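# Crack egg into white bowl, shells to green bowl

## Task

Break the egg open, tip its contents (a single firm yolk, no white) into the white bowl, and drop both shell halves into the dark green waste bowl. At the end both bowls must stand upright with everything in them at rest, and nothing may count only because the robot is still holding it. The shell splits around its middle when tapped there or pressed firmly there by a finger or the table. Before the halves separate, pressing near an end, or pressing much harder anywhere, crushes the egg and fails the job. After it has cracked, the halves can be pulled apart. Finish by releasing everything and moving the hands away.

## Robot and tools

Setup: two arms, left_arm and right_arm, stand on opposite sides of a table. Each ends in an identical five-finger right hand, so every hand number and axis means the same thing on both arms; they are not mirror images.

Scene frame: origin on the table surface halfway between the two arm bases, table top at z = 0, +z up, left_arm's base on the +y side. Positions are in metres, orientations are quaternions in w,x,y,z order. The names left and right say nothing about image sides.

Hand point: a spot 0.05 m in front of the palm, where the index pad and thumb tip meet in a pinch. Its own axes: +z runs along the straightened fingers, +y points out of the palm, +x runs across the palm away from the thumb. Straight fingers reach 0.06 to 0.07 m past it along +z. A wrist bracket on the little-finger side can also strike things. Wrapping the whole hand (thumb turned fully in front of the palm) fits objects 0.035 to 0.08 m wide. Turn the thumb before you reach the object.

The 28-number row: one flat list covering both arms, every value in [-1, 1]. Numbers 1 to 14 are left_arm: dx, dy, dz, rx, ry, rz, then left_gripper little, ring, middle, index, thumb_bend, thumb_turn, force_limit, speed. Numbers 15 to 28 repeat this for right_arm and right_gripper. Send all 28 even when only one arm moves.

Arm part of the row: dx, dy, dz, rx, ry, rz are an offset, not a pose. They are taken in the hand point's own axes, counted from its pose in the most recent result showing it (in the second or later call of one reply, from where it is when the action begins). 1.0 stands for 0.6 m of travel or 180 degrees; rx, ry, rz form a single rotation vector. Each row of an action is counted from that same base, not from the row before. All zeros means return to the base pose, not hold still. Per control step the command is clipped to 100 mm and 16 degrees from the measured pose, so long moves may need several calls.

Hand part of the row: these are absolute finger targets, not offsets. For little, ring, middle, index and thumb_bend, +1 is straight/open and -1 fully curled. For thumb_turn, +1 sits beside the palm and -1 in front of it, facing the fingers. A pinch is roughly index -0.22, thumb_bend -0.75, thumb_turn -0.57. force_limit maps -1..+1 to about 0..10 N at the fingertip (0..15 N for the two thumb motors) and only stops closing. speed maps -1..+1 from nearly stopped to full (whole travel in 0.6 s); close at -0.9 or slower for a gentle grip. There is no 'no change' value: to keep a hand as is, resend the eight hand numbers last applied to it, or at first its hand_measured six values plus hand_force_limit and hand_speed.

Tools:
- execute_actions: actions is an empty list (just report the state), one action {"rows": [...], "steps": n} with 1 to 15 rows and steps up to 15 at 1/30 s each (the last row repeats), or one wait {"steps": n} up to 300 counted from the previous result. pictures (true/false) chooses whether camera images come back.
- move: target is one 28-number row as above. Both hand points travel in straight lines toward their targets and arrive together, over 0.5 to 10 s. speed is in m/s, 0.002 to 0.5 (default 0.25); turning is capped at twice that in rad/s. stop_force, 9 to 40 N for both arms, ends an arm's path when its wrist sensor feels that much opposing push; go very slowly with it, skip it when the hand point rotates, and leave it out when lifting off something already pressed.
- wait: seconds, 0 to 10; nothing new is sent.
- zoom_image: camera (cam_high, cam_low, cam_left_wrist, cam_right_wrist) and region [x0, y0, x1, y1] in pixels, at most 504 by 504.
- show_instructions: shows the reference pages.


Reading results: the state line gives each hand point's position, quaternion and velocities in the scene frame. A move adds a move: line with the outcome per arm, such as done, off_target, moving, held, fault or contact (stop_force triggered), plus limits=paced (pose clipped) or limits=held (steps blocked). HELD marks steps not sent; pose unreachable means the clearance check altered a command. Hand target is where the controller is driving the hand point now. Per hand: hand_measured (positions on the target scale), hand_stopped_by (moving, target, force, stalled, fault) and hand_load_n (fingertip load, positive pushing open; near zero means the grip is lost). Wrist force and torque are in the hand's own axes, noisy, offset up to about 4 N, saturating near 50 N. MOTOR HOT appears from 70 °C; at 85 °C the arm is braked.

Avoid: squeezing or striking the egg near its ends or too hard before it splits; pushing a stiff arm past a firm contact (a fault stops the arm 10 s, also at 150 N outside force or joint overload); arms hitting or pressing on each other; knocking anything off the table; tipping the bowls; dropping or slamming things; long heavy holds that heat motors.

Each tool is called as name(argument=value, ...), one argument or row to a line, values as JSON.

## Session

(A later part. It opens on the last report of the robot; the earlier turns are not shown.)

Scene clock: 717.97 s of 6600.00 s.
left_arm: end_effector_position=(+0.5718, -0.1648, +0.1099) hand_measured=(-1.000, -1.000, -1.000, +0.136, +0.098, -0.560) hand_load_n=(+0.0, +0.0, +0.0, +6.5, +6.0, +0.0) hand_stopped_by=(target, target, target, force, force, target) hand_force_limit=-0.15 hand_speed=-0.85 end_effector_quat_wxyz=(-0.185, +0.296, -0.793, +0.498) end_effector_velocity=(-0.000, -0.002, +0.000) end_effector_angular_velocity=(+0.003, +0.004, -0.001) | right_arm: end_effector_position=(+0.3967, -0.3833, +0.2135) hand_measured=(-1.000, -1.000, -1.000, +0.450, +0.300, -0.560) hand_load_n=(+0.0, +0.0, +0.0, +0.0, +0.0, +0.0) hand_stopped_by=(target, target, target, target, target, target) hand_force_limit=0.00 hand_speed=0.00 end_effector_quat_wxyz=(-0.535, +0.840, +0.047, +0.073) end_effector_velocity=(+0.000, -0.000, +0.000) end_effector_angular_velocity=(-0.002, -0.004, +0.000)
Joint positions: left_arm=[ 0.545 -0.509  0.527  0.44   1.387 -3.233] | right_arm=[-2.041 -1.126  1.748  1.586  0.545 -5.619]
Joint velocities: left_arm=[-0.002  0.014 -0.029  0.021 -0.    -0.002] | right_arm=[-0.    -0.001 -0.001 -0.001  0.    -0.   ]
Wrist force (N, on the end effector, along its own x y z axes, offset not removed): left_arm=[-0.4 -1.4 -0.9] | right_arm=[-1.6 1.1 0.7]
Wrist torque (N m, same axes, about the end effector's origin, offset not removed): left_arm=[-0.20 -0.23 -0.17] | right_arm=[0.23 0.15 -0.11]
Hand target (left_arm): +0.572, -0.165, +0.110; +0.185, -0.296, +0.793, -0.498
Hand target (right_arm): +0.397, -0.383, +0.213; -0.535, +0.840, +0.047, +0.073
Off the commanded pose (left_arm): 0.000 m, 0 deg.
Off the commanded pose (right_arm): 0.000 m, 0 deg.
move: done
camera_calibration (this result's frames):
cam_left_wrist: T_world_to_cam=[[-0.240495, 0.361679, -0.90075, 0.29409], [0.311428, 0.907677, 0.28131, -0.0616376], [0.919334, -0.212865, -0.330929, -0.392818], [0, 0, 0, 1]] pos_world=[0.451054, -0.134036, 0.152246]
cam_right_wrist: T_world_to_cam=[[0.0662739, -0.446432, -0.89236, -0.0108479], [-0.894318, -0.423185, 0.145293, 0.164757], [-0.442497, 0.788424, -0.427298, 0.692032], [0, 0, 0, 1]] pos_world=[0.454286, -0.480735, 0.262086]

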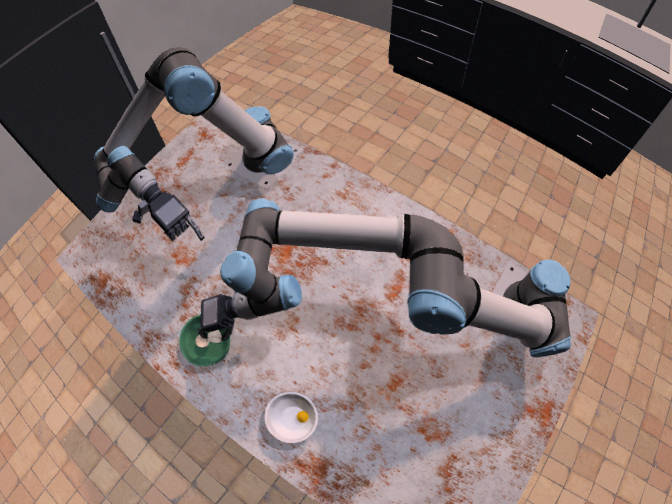

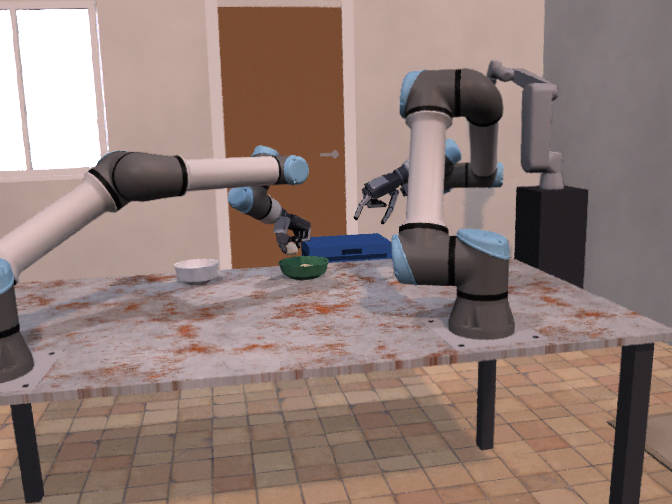

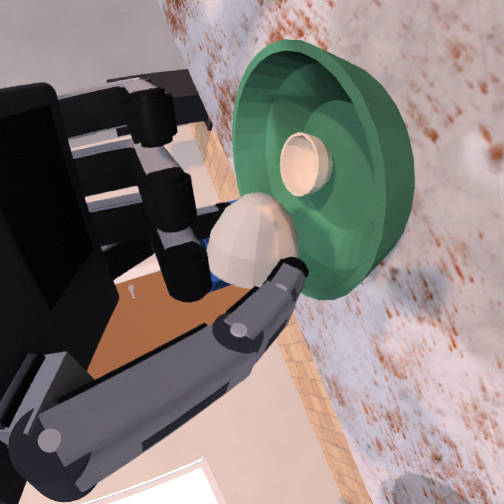

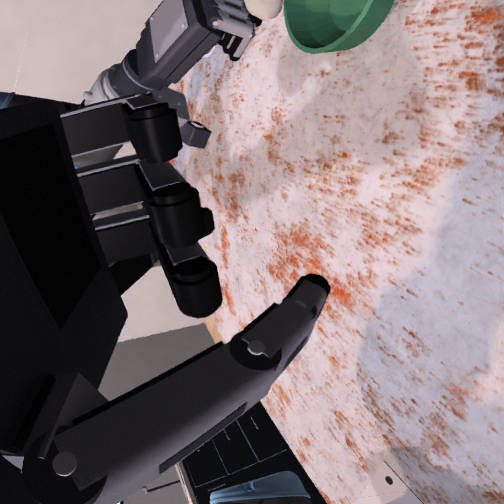

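move(
  target=[0.0078,0.0315,0.042,0.03,0,0,-1,-1,-1,-0.2,-0.45,-0.56,-0.15,-0.85, 0,0,0,0,0,0,-1,-1,-1,0.45,0.3,-0.56,0,0],
  speed=0.04,
)

Scene clock: 750.93 s of 6600.00 s.
left_arm: end_effector_position=(+0.5777, -0.1788, +0.0821) hand_measured=(-1.000, -1.000, -1.000, +0.136, +0.098, -0.560) hand_load_n=(+0.0, +0.0, +0.0, +6.5, +6.0, +0.0) hand_stopped_by=(target, target, target, force, force, target) hand_force_limit=-0.15 hand_speed=-0.85 end_effector_quat_wxyz=(-0.199, +0.287, -0.769, +0.535) end_effector_velocity=(-0.001, -0.002, -0.001) end_effector_angular_velocity=(-0.005, -0.004, -0.003) | right_arm: end_effector_position=(+0.3967, -0.3833, +0.2135) hand_measured=(-1.000, -1.000, -1.000, +0.450, +0.300, -0.560) hand_load_n=(+0.0, +0.0, +0.0, +0.0, +0.0, +0.0) hand_stopped_by=(target, target, target, target, target, target) hand_force_limit=0.00 hand_speed=0.00 end_effector_quat_wxyz=(-0.535, +0.840, +0.047, +0.073) end_effector_velocity=(+0.000, -0.000, +0.000) end_effector_angular_velocity=(-0.001, +0.000, -0.000)
Joint positions: left_arm=[ 0.538 -0.529  0.677  0.215  1.374 -3.217] | right_arm=[-2.041 -1.126  1.748  1.586  0.545 -5.619]
Joint velocities: left_arm=[-0.003 -0.001  0.008 -0.014 -0.     0.001] | right_arm=[ 0.    -0.    -0.001  0.     0.     0.002]
Wrist force (N, on the end effector, along its own x y z axes, offset not removed): left_arm=[-0.6 0.4 2.4] | right_arm=[-1.1 1.6 0.5]
Wrist torque (N m, same axes, about the end effector's origin, offset not removed): left_arm=[-0.21 -0.18 -0.10] | right_arm=[0.36 0.03 -0.10]
Hand target (left_arm): +0.578, -0.179, +0.082; +0.199, -0.287, +0.769, -0.535
Hand target (right_arm): +0.397, -0.383, +0.213; -0.535, +0.840, +0.047, +0.073
Off the commanded pose (left_arm): 0.000 m, 0 deg.
Off the commanded pose (right_arm): 0.000 m, 0 deg.
After step 470, 15.83 s passed at rest.
move: done
camera_calibration (this result's frames):
cam_left_wrist: T_world_to_cam=[[-0.183992, 0.29651, -0.937139, 0.234203], [0.295443, 0.926011, 0.234983, -0.0266114], [0.937475, -0.233636, -0.25798, -0.430668], [0, 0, 0, 1]] pos_world=[0.454695, -0.145421, 0.11463]
cam_right_wrist: T_world_to_cam=[[0.066274, -0.446432, -0.89236, -0.010848], [-0.894318, -0.423185, 0.145293, 0.164757], [-0.442497, 0.788424, -0.427298, 0.692032], [0, 0, 0, 1]] pos_world=[0.454286, -0.480735, 0.262086]

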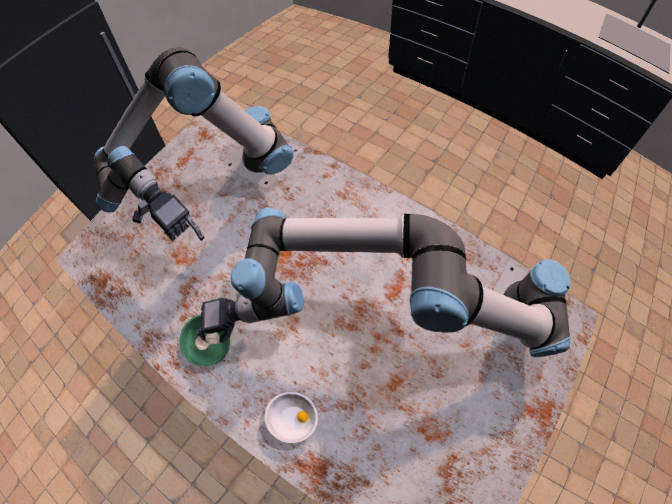

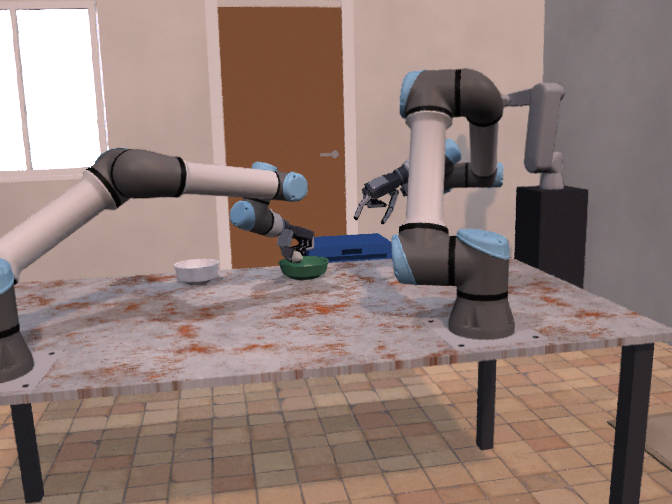

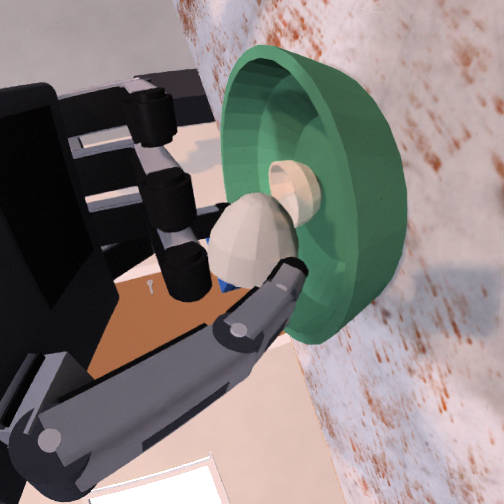

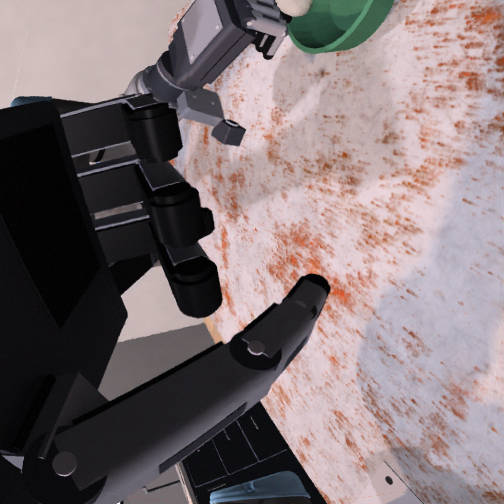

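zoom_image(
  camera="cam_high",
  region=[160, 280, 270, 380],
)

Region (160, 280, 270, 380) of cam_high's 672x504 image, scaled by 4.582, with more detail than that image has; it fills the top 458 rows of this view, and the rest is white.

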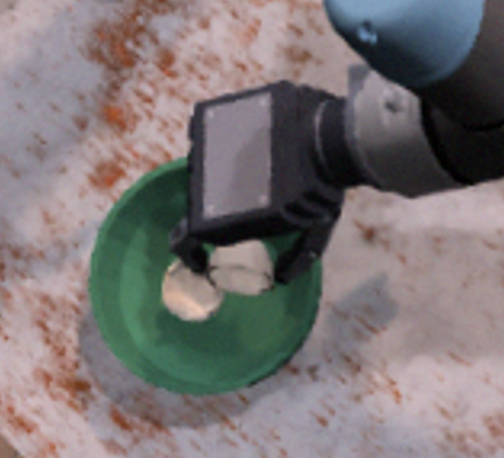

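move(
  target=[0,0,0,0,0,0,-1,-1,-1,0.45,0.3,-0.56,0,0, 0,0,0,0,0,0,-1,-1,-1,0.45,0.3,-0.56,0,0],
  speed=0.1,
)

Scene clock: 759.10 s of 6600.00 s.
left_arm: end_effector_position=(+0.5777, -0.1788, +0.0822) hand_measured=(-1.000, -1.000, -1.000, +0.450, +0.300, -0.560) hand_load_n=(+0.0, +0.0, +0.0, +0.0, +0.0, +0.0) hand_stopped_by=(target, target, target, target, target, target) hand_force_limit=0.00 hand_speed=0.00 end_effector_quat_wxyz=(-0.199, +0.287, -0.769, +0.535) end_effector_velocity=(+0.001, +0.001, +0.000) end_effector_angular_velocity=(-0.002, +0.001, +0.002) | right_arm: end_effector_position=(+0.3967, -0.3833, +0.2135) hand_measured=(-1.000, -1.000, -1.000, +0.450, +0.300, -0.560) hand_load_n=(+0.0, +0.0, +0.0, +0.0, +0.0, +0.0) hand_stopped_by=(target, target, target, target, target, target) hand_force_limit=0.00 hand_speed=0.00 end_effector_quat_wxyz=(-0.535, +0.840, +0.047, +0.073) end_effector_velocity=(+0.000, -0.000, +0.000) end_effector_angular_velocity=(-0.001, -0.002, -0.000)
Joint positions: left_arm=[ 0.538 -0.529  0.677  0.215  1.374 -3.217] | right_arm=[-2.041 -1.126  1.748  1.586  0.545 -5.619]
Joint velocities: left_arm=[ 0.001 -0.    -0.001  0.     0.    -0.002] | right_arm=[-0.    -0.001 -0.    -0.001  0.     0.   ]
Wrist force (N, on the end effector, along its own x y z axes, offset not removed): left_arm=[-1.4 -0.8 -1.2] | right_arm=[-2.1 0.6 0.7]
Wrist torque (N m, same axes, about the end effector's origin, offset not removed): left_arm=[-0.04 0.06 -0.20] | right_arm=[0.15 0.23 -0.22]
Hand target (left_arm): +0.578, -0.179, +0.082; +0.199, -0.287, +0.769, -0.535
Hand target (right_arm): +0.397, -0.383, +0.213; -0.535, +0.840, +0.047, +0.073
Off the commanded pose (left_arm): 0.000 m, 0 deg.
Off the commanded pose (right_arm): 0.000 m, 0 deg.
After step 90, 4.47 s passed at rest.
move: done
camera_calibration (this result's frames):
cam_left_wrist: T_world_to_cam=[[-0.183874, 0.296503, -0.937164, 0.234208], [0.295429, 0.926009, 0.23501, -0.0266137], [0.937503, -0.233653, -0.257864, -0.430678], [0, 0, 0, 1]] pos_world=[0.454689, -0.145428, 0.114689]
cam_right_wrist: T_world_to_cam=[[0.0662737, -0.446432, -0.89236, -0.0108477], [-0.894318, -0.423185, 0.145293, 0.164757], [-0.442497, 0.788425, -0.427298, 0.692032], [0, 0, 0, 1]] pos_world=[0.454286, -0.480735, 0.262086]

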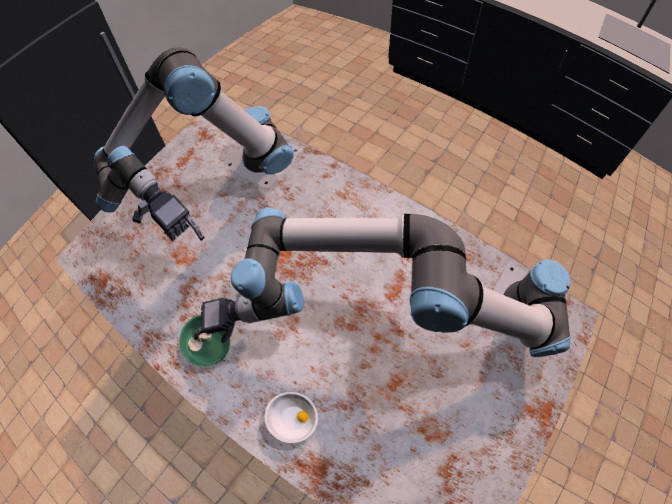

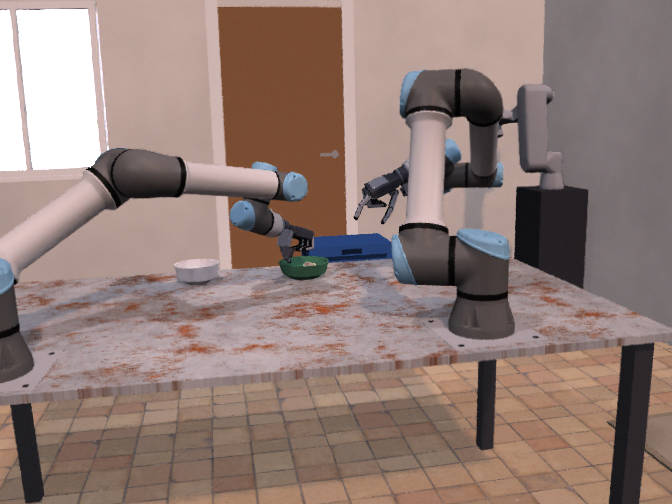

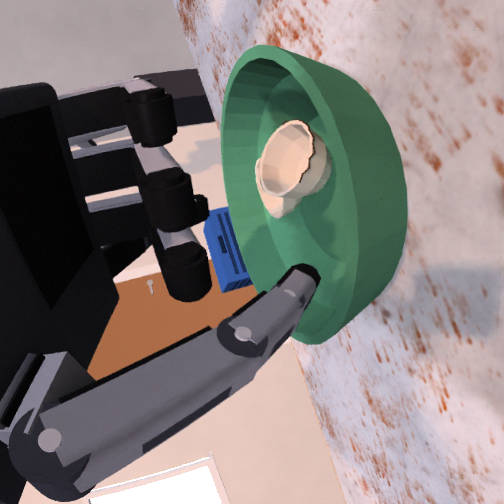

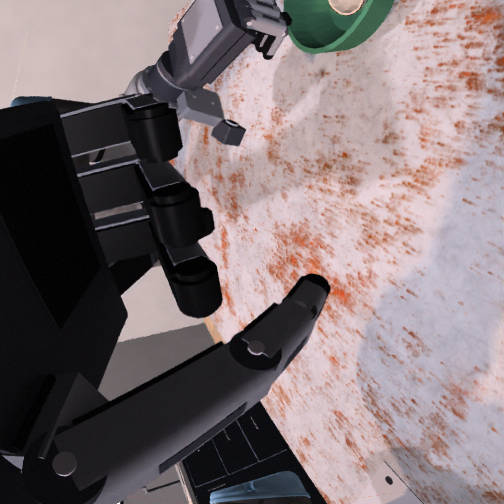

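move(
  target=[-0.045,-0.094,-0.416,0,0,0,-1,-1,-1,0.45,0.3,-0.56,0,0, 0,0,0,0,0,0,-1,-1,-1,0.45,0.3,-0.56,0,0],
  speed=0.25,
)

Scene clock: 766.90 s of 6600.00 s.
left_arm: end_effector_position=(+0.4578, +0.0006, +0.2220) hand_measured=(-1.000, -1.000, -1.000, +0.450, +0.300, -0.560) hand_load_n=(+0.0, +0.0, +0.0, +0.0, +0.0, +0.0) hand_stopped_by=(target, target, target, target, target, target) hand_force_limit=0.00 hand_speed=0.00 end_effector_quat_wxyz=(-0.199, +0.287, -0.769, +0.535) end_effector_velocity=(-0.002, -0.001, +0.001) end_effector_angular_velocity=(-0.002, -0.000, -0.001) | right_arm: end_effector_position=(+0.3967, -0.3833, +0.2135) hand_measured=(-1.000, -1.000, -1.000, +0.450, +0.300, -0.560) hand_load_n=(+0.0, +0.0, +0.0, +0.0, +0.0, +0.0) hand_stopped_by=(target, target, target, target, target, target) hand_force_limit=0.00 hand_speed=0.00 end_effector_quat_wxyz=(-0.535, +0.840, +0.047, +0.073) end_effector_velocity=(-0.000, +0.000, +0.000) end_effector_angular_velocity=(-0.000, -0.001, -0.000)
Joint positions: left_arm=[ 0.502 -1.195  1.45   0.111  1.339 -3.231] | right_arm=[-2.041 -1.126  1.748  1.586  0.545 -5.619]
Joint velocities: left_arm=[-0.002 -0.003  0.002 -0.001 -0.001 -0.001] | right_arm=[-0.    -0.001  0.001 -0.    -0.    -0.   ]
Wrist force (N, on the end effector, along its own x y z axes, offset not removed): left_arm=[-0.3 -0.3 2.7] | right_arm=[-1.9 0.9 1.5]
Wrist torque (N m, same axes, about the end effector's origin, offset not removed): left_arm=[-0.19 -0.12 -0.16] | right_arm=[0.14 0.13 -0.14]
Hand target (left_arm): +0.458, +0.001, +0.222; +0.199, -0.287, +0.769, -0.535
Hand target (right_arm): +0.397, -0.383, +0.213; -0.535, +0.840, +0.047, +0.073
Off the commanded pose (left_arm): 0.000 m, 0 deg.
Off the commanded pose (right_arm): 0.000 m, 0 deg.
After step 150, 1.20 s passed at rest.
move: done
camera_calibration (this result's frames):
cam_left_wrist: T_world_to_cam=[[-0.18393, 0.296553, -0.937137, 0.289975], [0.295445, 0.925996, 0.235041, -0.190219], [0.937487, -0.233641, -0.257933, -0.240265], [0, 0, 0, 1]] pos_world=[0.334779, 0.0340132, 0.254483]
cam_right_wrist: T_world_to_cam=[[0.0662738, -0.446432, -0.89236, -0.0108478], [-0.894318, -0.423185, 0.145293, 0.164757], [-0.442497, 0.788425, -0.427298, 0.692032], [0, 0, 0, 1]] pos_world=[0.454286, -0.480735, 0.262086]

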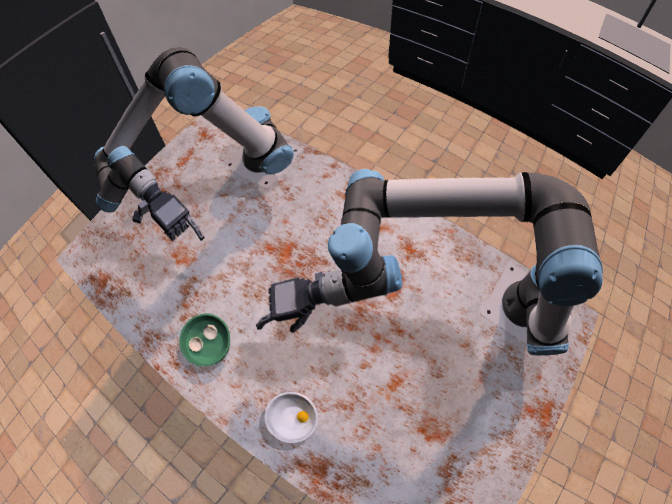

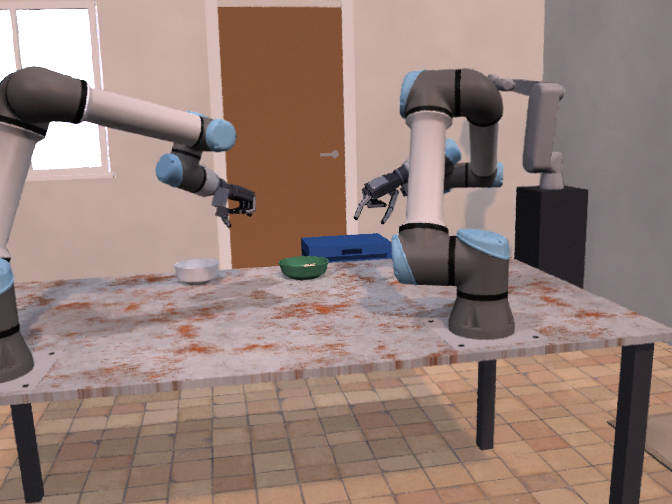

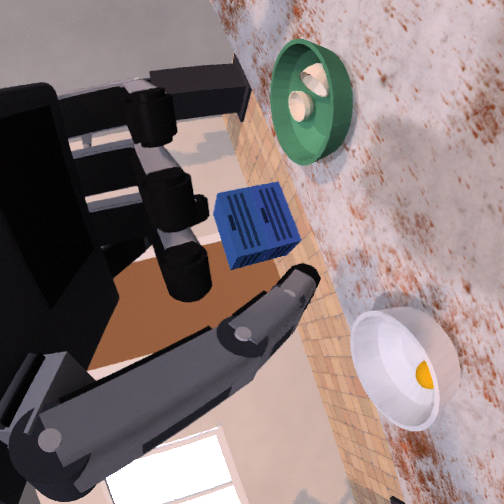

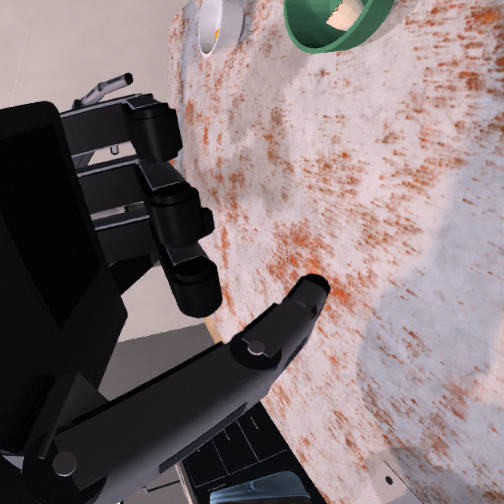

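wait(
  seconds=5,
)

zoom_image(
  camera="cam_high",
  region=[160, 300, 340, 460],
)

Scene clock: 773.47 s of 6600.00 s.
left_arm: end_effector_position=(+0.4578, +0.0007, +0.2220) hand_measured=(-1.000, -1.000, -1.000, +0.450, +0.300, -0.560) hand_load_n=(+0.0, +0.0, +0.0, +0.0, +0.0, +0.0) hand_stopped_by=(target, target, target, target, target, target) hand_force_limit=0.00 hand_speed=0.00 end_effector_quat_wxyz=(-0.199, +0.287, -0.769, +0.535) end_effector_velocity=(+0.000, +0.000, -0.000) end_effector_angular_velocity=(+0.002, -0.002, -0.001) | right_arm: end_effector_position=(+0.3967, -0.3833, +0.2135) hand_measured=(-1.000, -1.000, -1.000, +0.450, +0.300, -0.560) hand_load_n=(+0.0, +0.0, +0.0, +0.0, +0.0, +0.0) hand_stopped_by=(target, target, target, target, target, target) hand_force_limit=0.00 hand_speed=0.00 end_effector_quat_wxyz=(-0.535, +0.840, +0.047, +0.073) end_effector_velocity=(+0.000, -0.000, +0.000) end_effector_angular_velocity=(-0.001, -0.002, -0.000)
Joint positions: left_arm=[ 0.502 -1.195  1.451  0.111  1.339 -3.231] | right_arm=[-2.041 -1.126  1.748  1.586  0.545 -5.619]
Joint velocities: left_arm=[-0.     0.     0.001 -0.001  0.     0.003] | right_arm=[-0.    -0.001 -0.001 -0.001  0.    -0.   ]
Wrist force (N, on the end effector, along its own x y z axes, offset not removed): left_arm=[0.4 -2.3 4.0] | right_arm=[-2.5 1.5 1.9]
Wrist torque (N m, same axes, about the end effector's origin, offset not removed): left_arm=[-0.63 -0.32 -0.15] | right_arm=[0.24 0.26 -0.21]
Hand target (left_arm): +0.458, +0.001, +0.222; +0.199, -0.287, +0.769, -0.535
Hand target (right_arm): +0.397, -0.383, +0.213; -0.535, +0.840, +0.047, +0.073
Off the commanded pose (left_arm): 0.000 m, 0 deg.
Off the commanded pose (right_arm): 0.000 m, 0 deg.
Steps of this call (steps 1 to 90: nothing new was sent; then 3.57 s passed at rest). Readings (end_effector_position | what the end effector reports):
1: left_arm (+0.4578, +0.0006, +0.2220) | right_arm (+0.3967, -0.3833, +0.2135) | left_arm hand_measured=(-1.000, -1.000, -1.000, +0.450, +0.300, -0.560) hand_load_n=(+0.0, +0.0, +0.0, +0.0, +0.0, +0.0) hand_stopped_by=(target, target, target, target, target, target) hand_force_limit=0.00 hand_speed=0.00 | right_arm hand_measured=(-1.000, -1.000, -1.000, +0.450, +0.300, -0.560) hand_load_n=(+0.0, +0.0, +0.0, +0.0, +0.0, +0.0) hand_stopped_by=(target, target, target, target, target, target) hand_force_limit=0.00 hand_speed=0.00
2: left_arm (+0.4578, +0.0007, +0.2220) | right_arm (+0.3967, -0.3833, +0.2135) | left_arm hand_measured=(-1.000, -1.000, -1.000, +0.450, +0.300, -0.560) hand_load_n=(+0.0, +0.0, +0.0, +0.0, +0.0, +0.0) hand_stopped_by=(target, target, target, target, target, target) hand_force_limit=0.00 hand_speed=0.00 | right_arm hand_measured=(-1.000, -1.000, -1.000, +0.450, +0.300, -0.560) hand_load_n=(+0.0, +0.0, +0.0, +0.0, +0.0, +0.0) hand_stopped_by=(target, target, target, target, target, target) hand_force_limit=0.00 hand_speed=0.00
4: left_arm (+0.4578, +0.0007, +0.2220) | right_arm (+0.3967, -0.3833, +0.2135) | left_arm hand_measured=(-1.000, -1.000, -1.000, +0.450, +0.300, -0.560) hand_load_n=(+0.0, +0.0, +0.0, +0.0, +0.0, +0.0) hand_stopped_by=(target, target, target, target, target, target) hand_force_limit=0.00 hand_speed=0.00 | right_arm hand_measured=(-1.000, -1.000, -1.000, +0.450, +0.300, -0.560) hand_load_n=(+0.0, +0.0, +0.0, +0.0, +0.0, +0.0) hand_stopped_by=(target, target, target, target, target, target) hand_force_limit=0.00 hand_speed=0.00
8: left_arm (+0.4578, +0.0007, +0.2220) | right_arm (+0.3967, -0.3833, +0.2135) | left_arm hand_measured=(-1.000, -1.000, -1.000, +0.450, +0.300, -0.560) hand_load_n=(+0.0, +0.0, +0.0, +0.0, +0.0, +0.0) hand_stopped_by=(target, target, target, target, target, target) hand_force_limit=0.00 hand_speed=0.00 | right_arm hand_measured=(-1.000, -1.000, -1.000, +0.450, +0.300, -0.560) hand_load_n=(+0.0, +0.0, +0.0, +0.0, +0.0, +0.0) hand_stopped_by=(target, target, target, target, target, target) hand_force_limit=0.00 hand_speed=0.00
90: the state above
camera_calibration (this result's frames):
cam_left_wrist: T_world_to_cam=[[-0.183898, 0.296504, -0.937159, 0.290012], [0.295434, 0.926009, 0.235003, -0.190273], [0.937497, -0.233652, -0.257888, -0.240189], [0, 0, 0, 1]] pos_world=[0.334722, 0.0340844, 0.254561]
cam_right_wrist: T_world_to_cam=[[0.0662738, -0.446432, -0.89236, -0.0108477], [-0.894318, -0.423185, 0.145293, 0.164758], [-0.442497, 0.788425, -0.427298, 0.692032], [0, 0, 0, 1]] pos_world=[0.454286, -0.480735, 0.262086]

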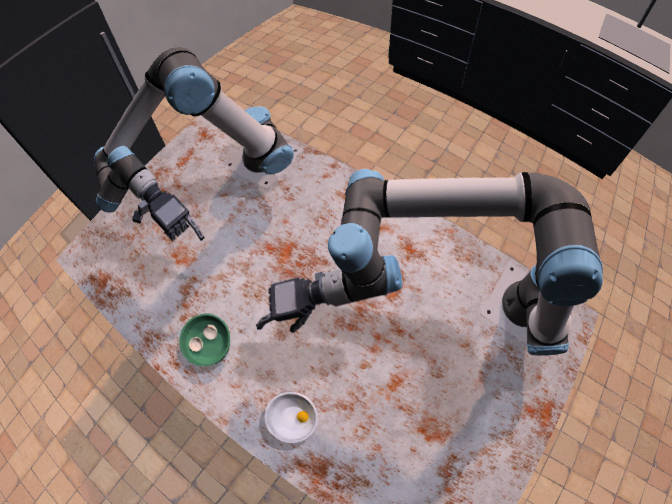

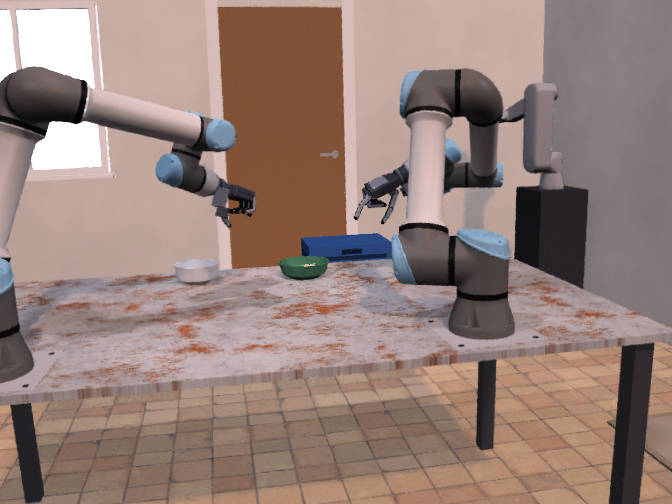

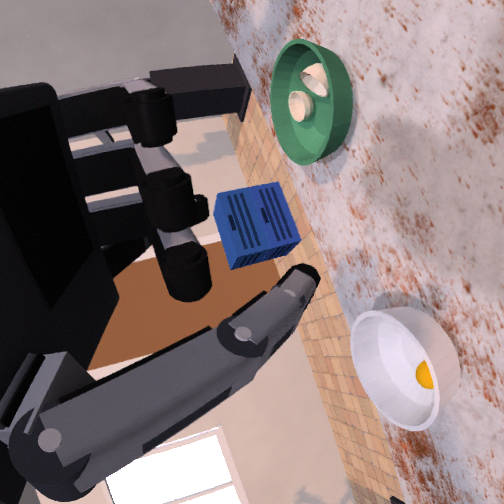

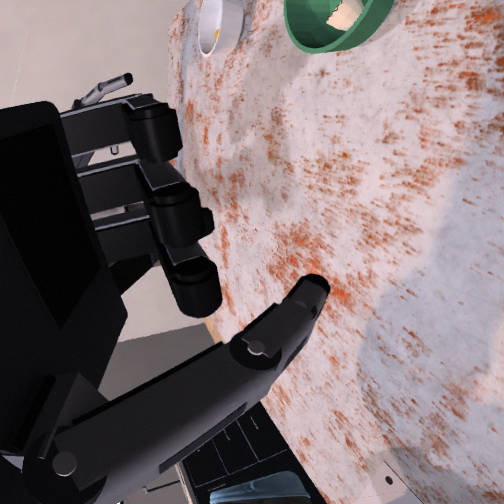

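Region (160, 300, 340, 460) of cam_high's 672x504 image, scaled by 2.800, with more detail than that image has.

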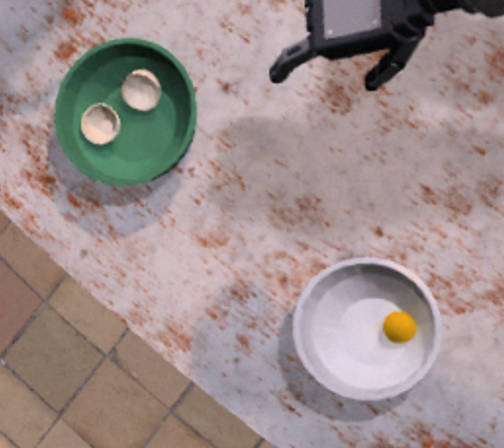

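All contents are in their bowls and still, and both arms are clear.

finished_scene(
  scene=2,
)

The scene is finished: the task was done.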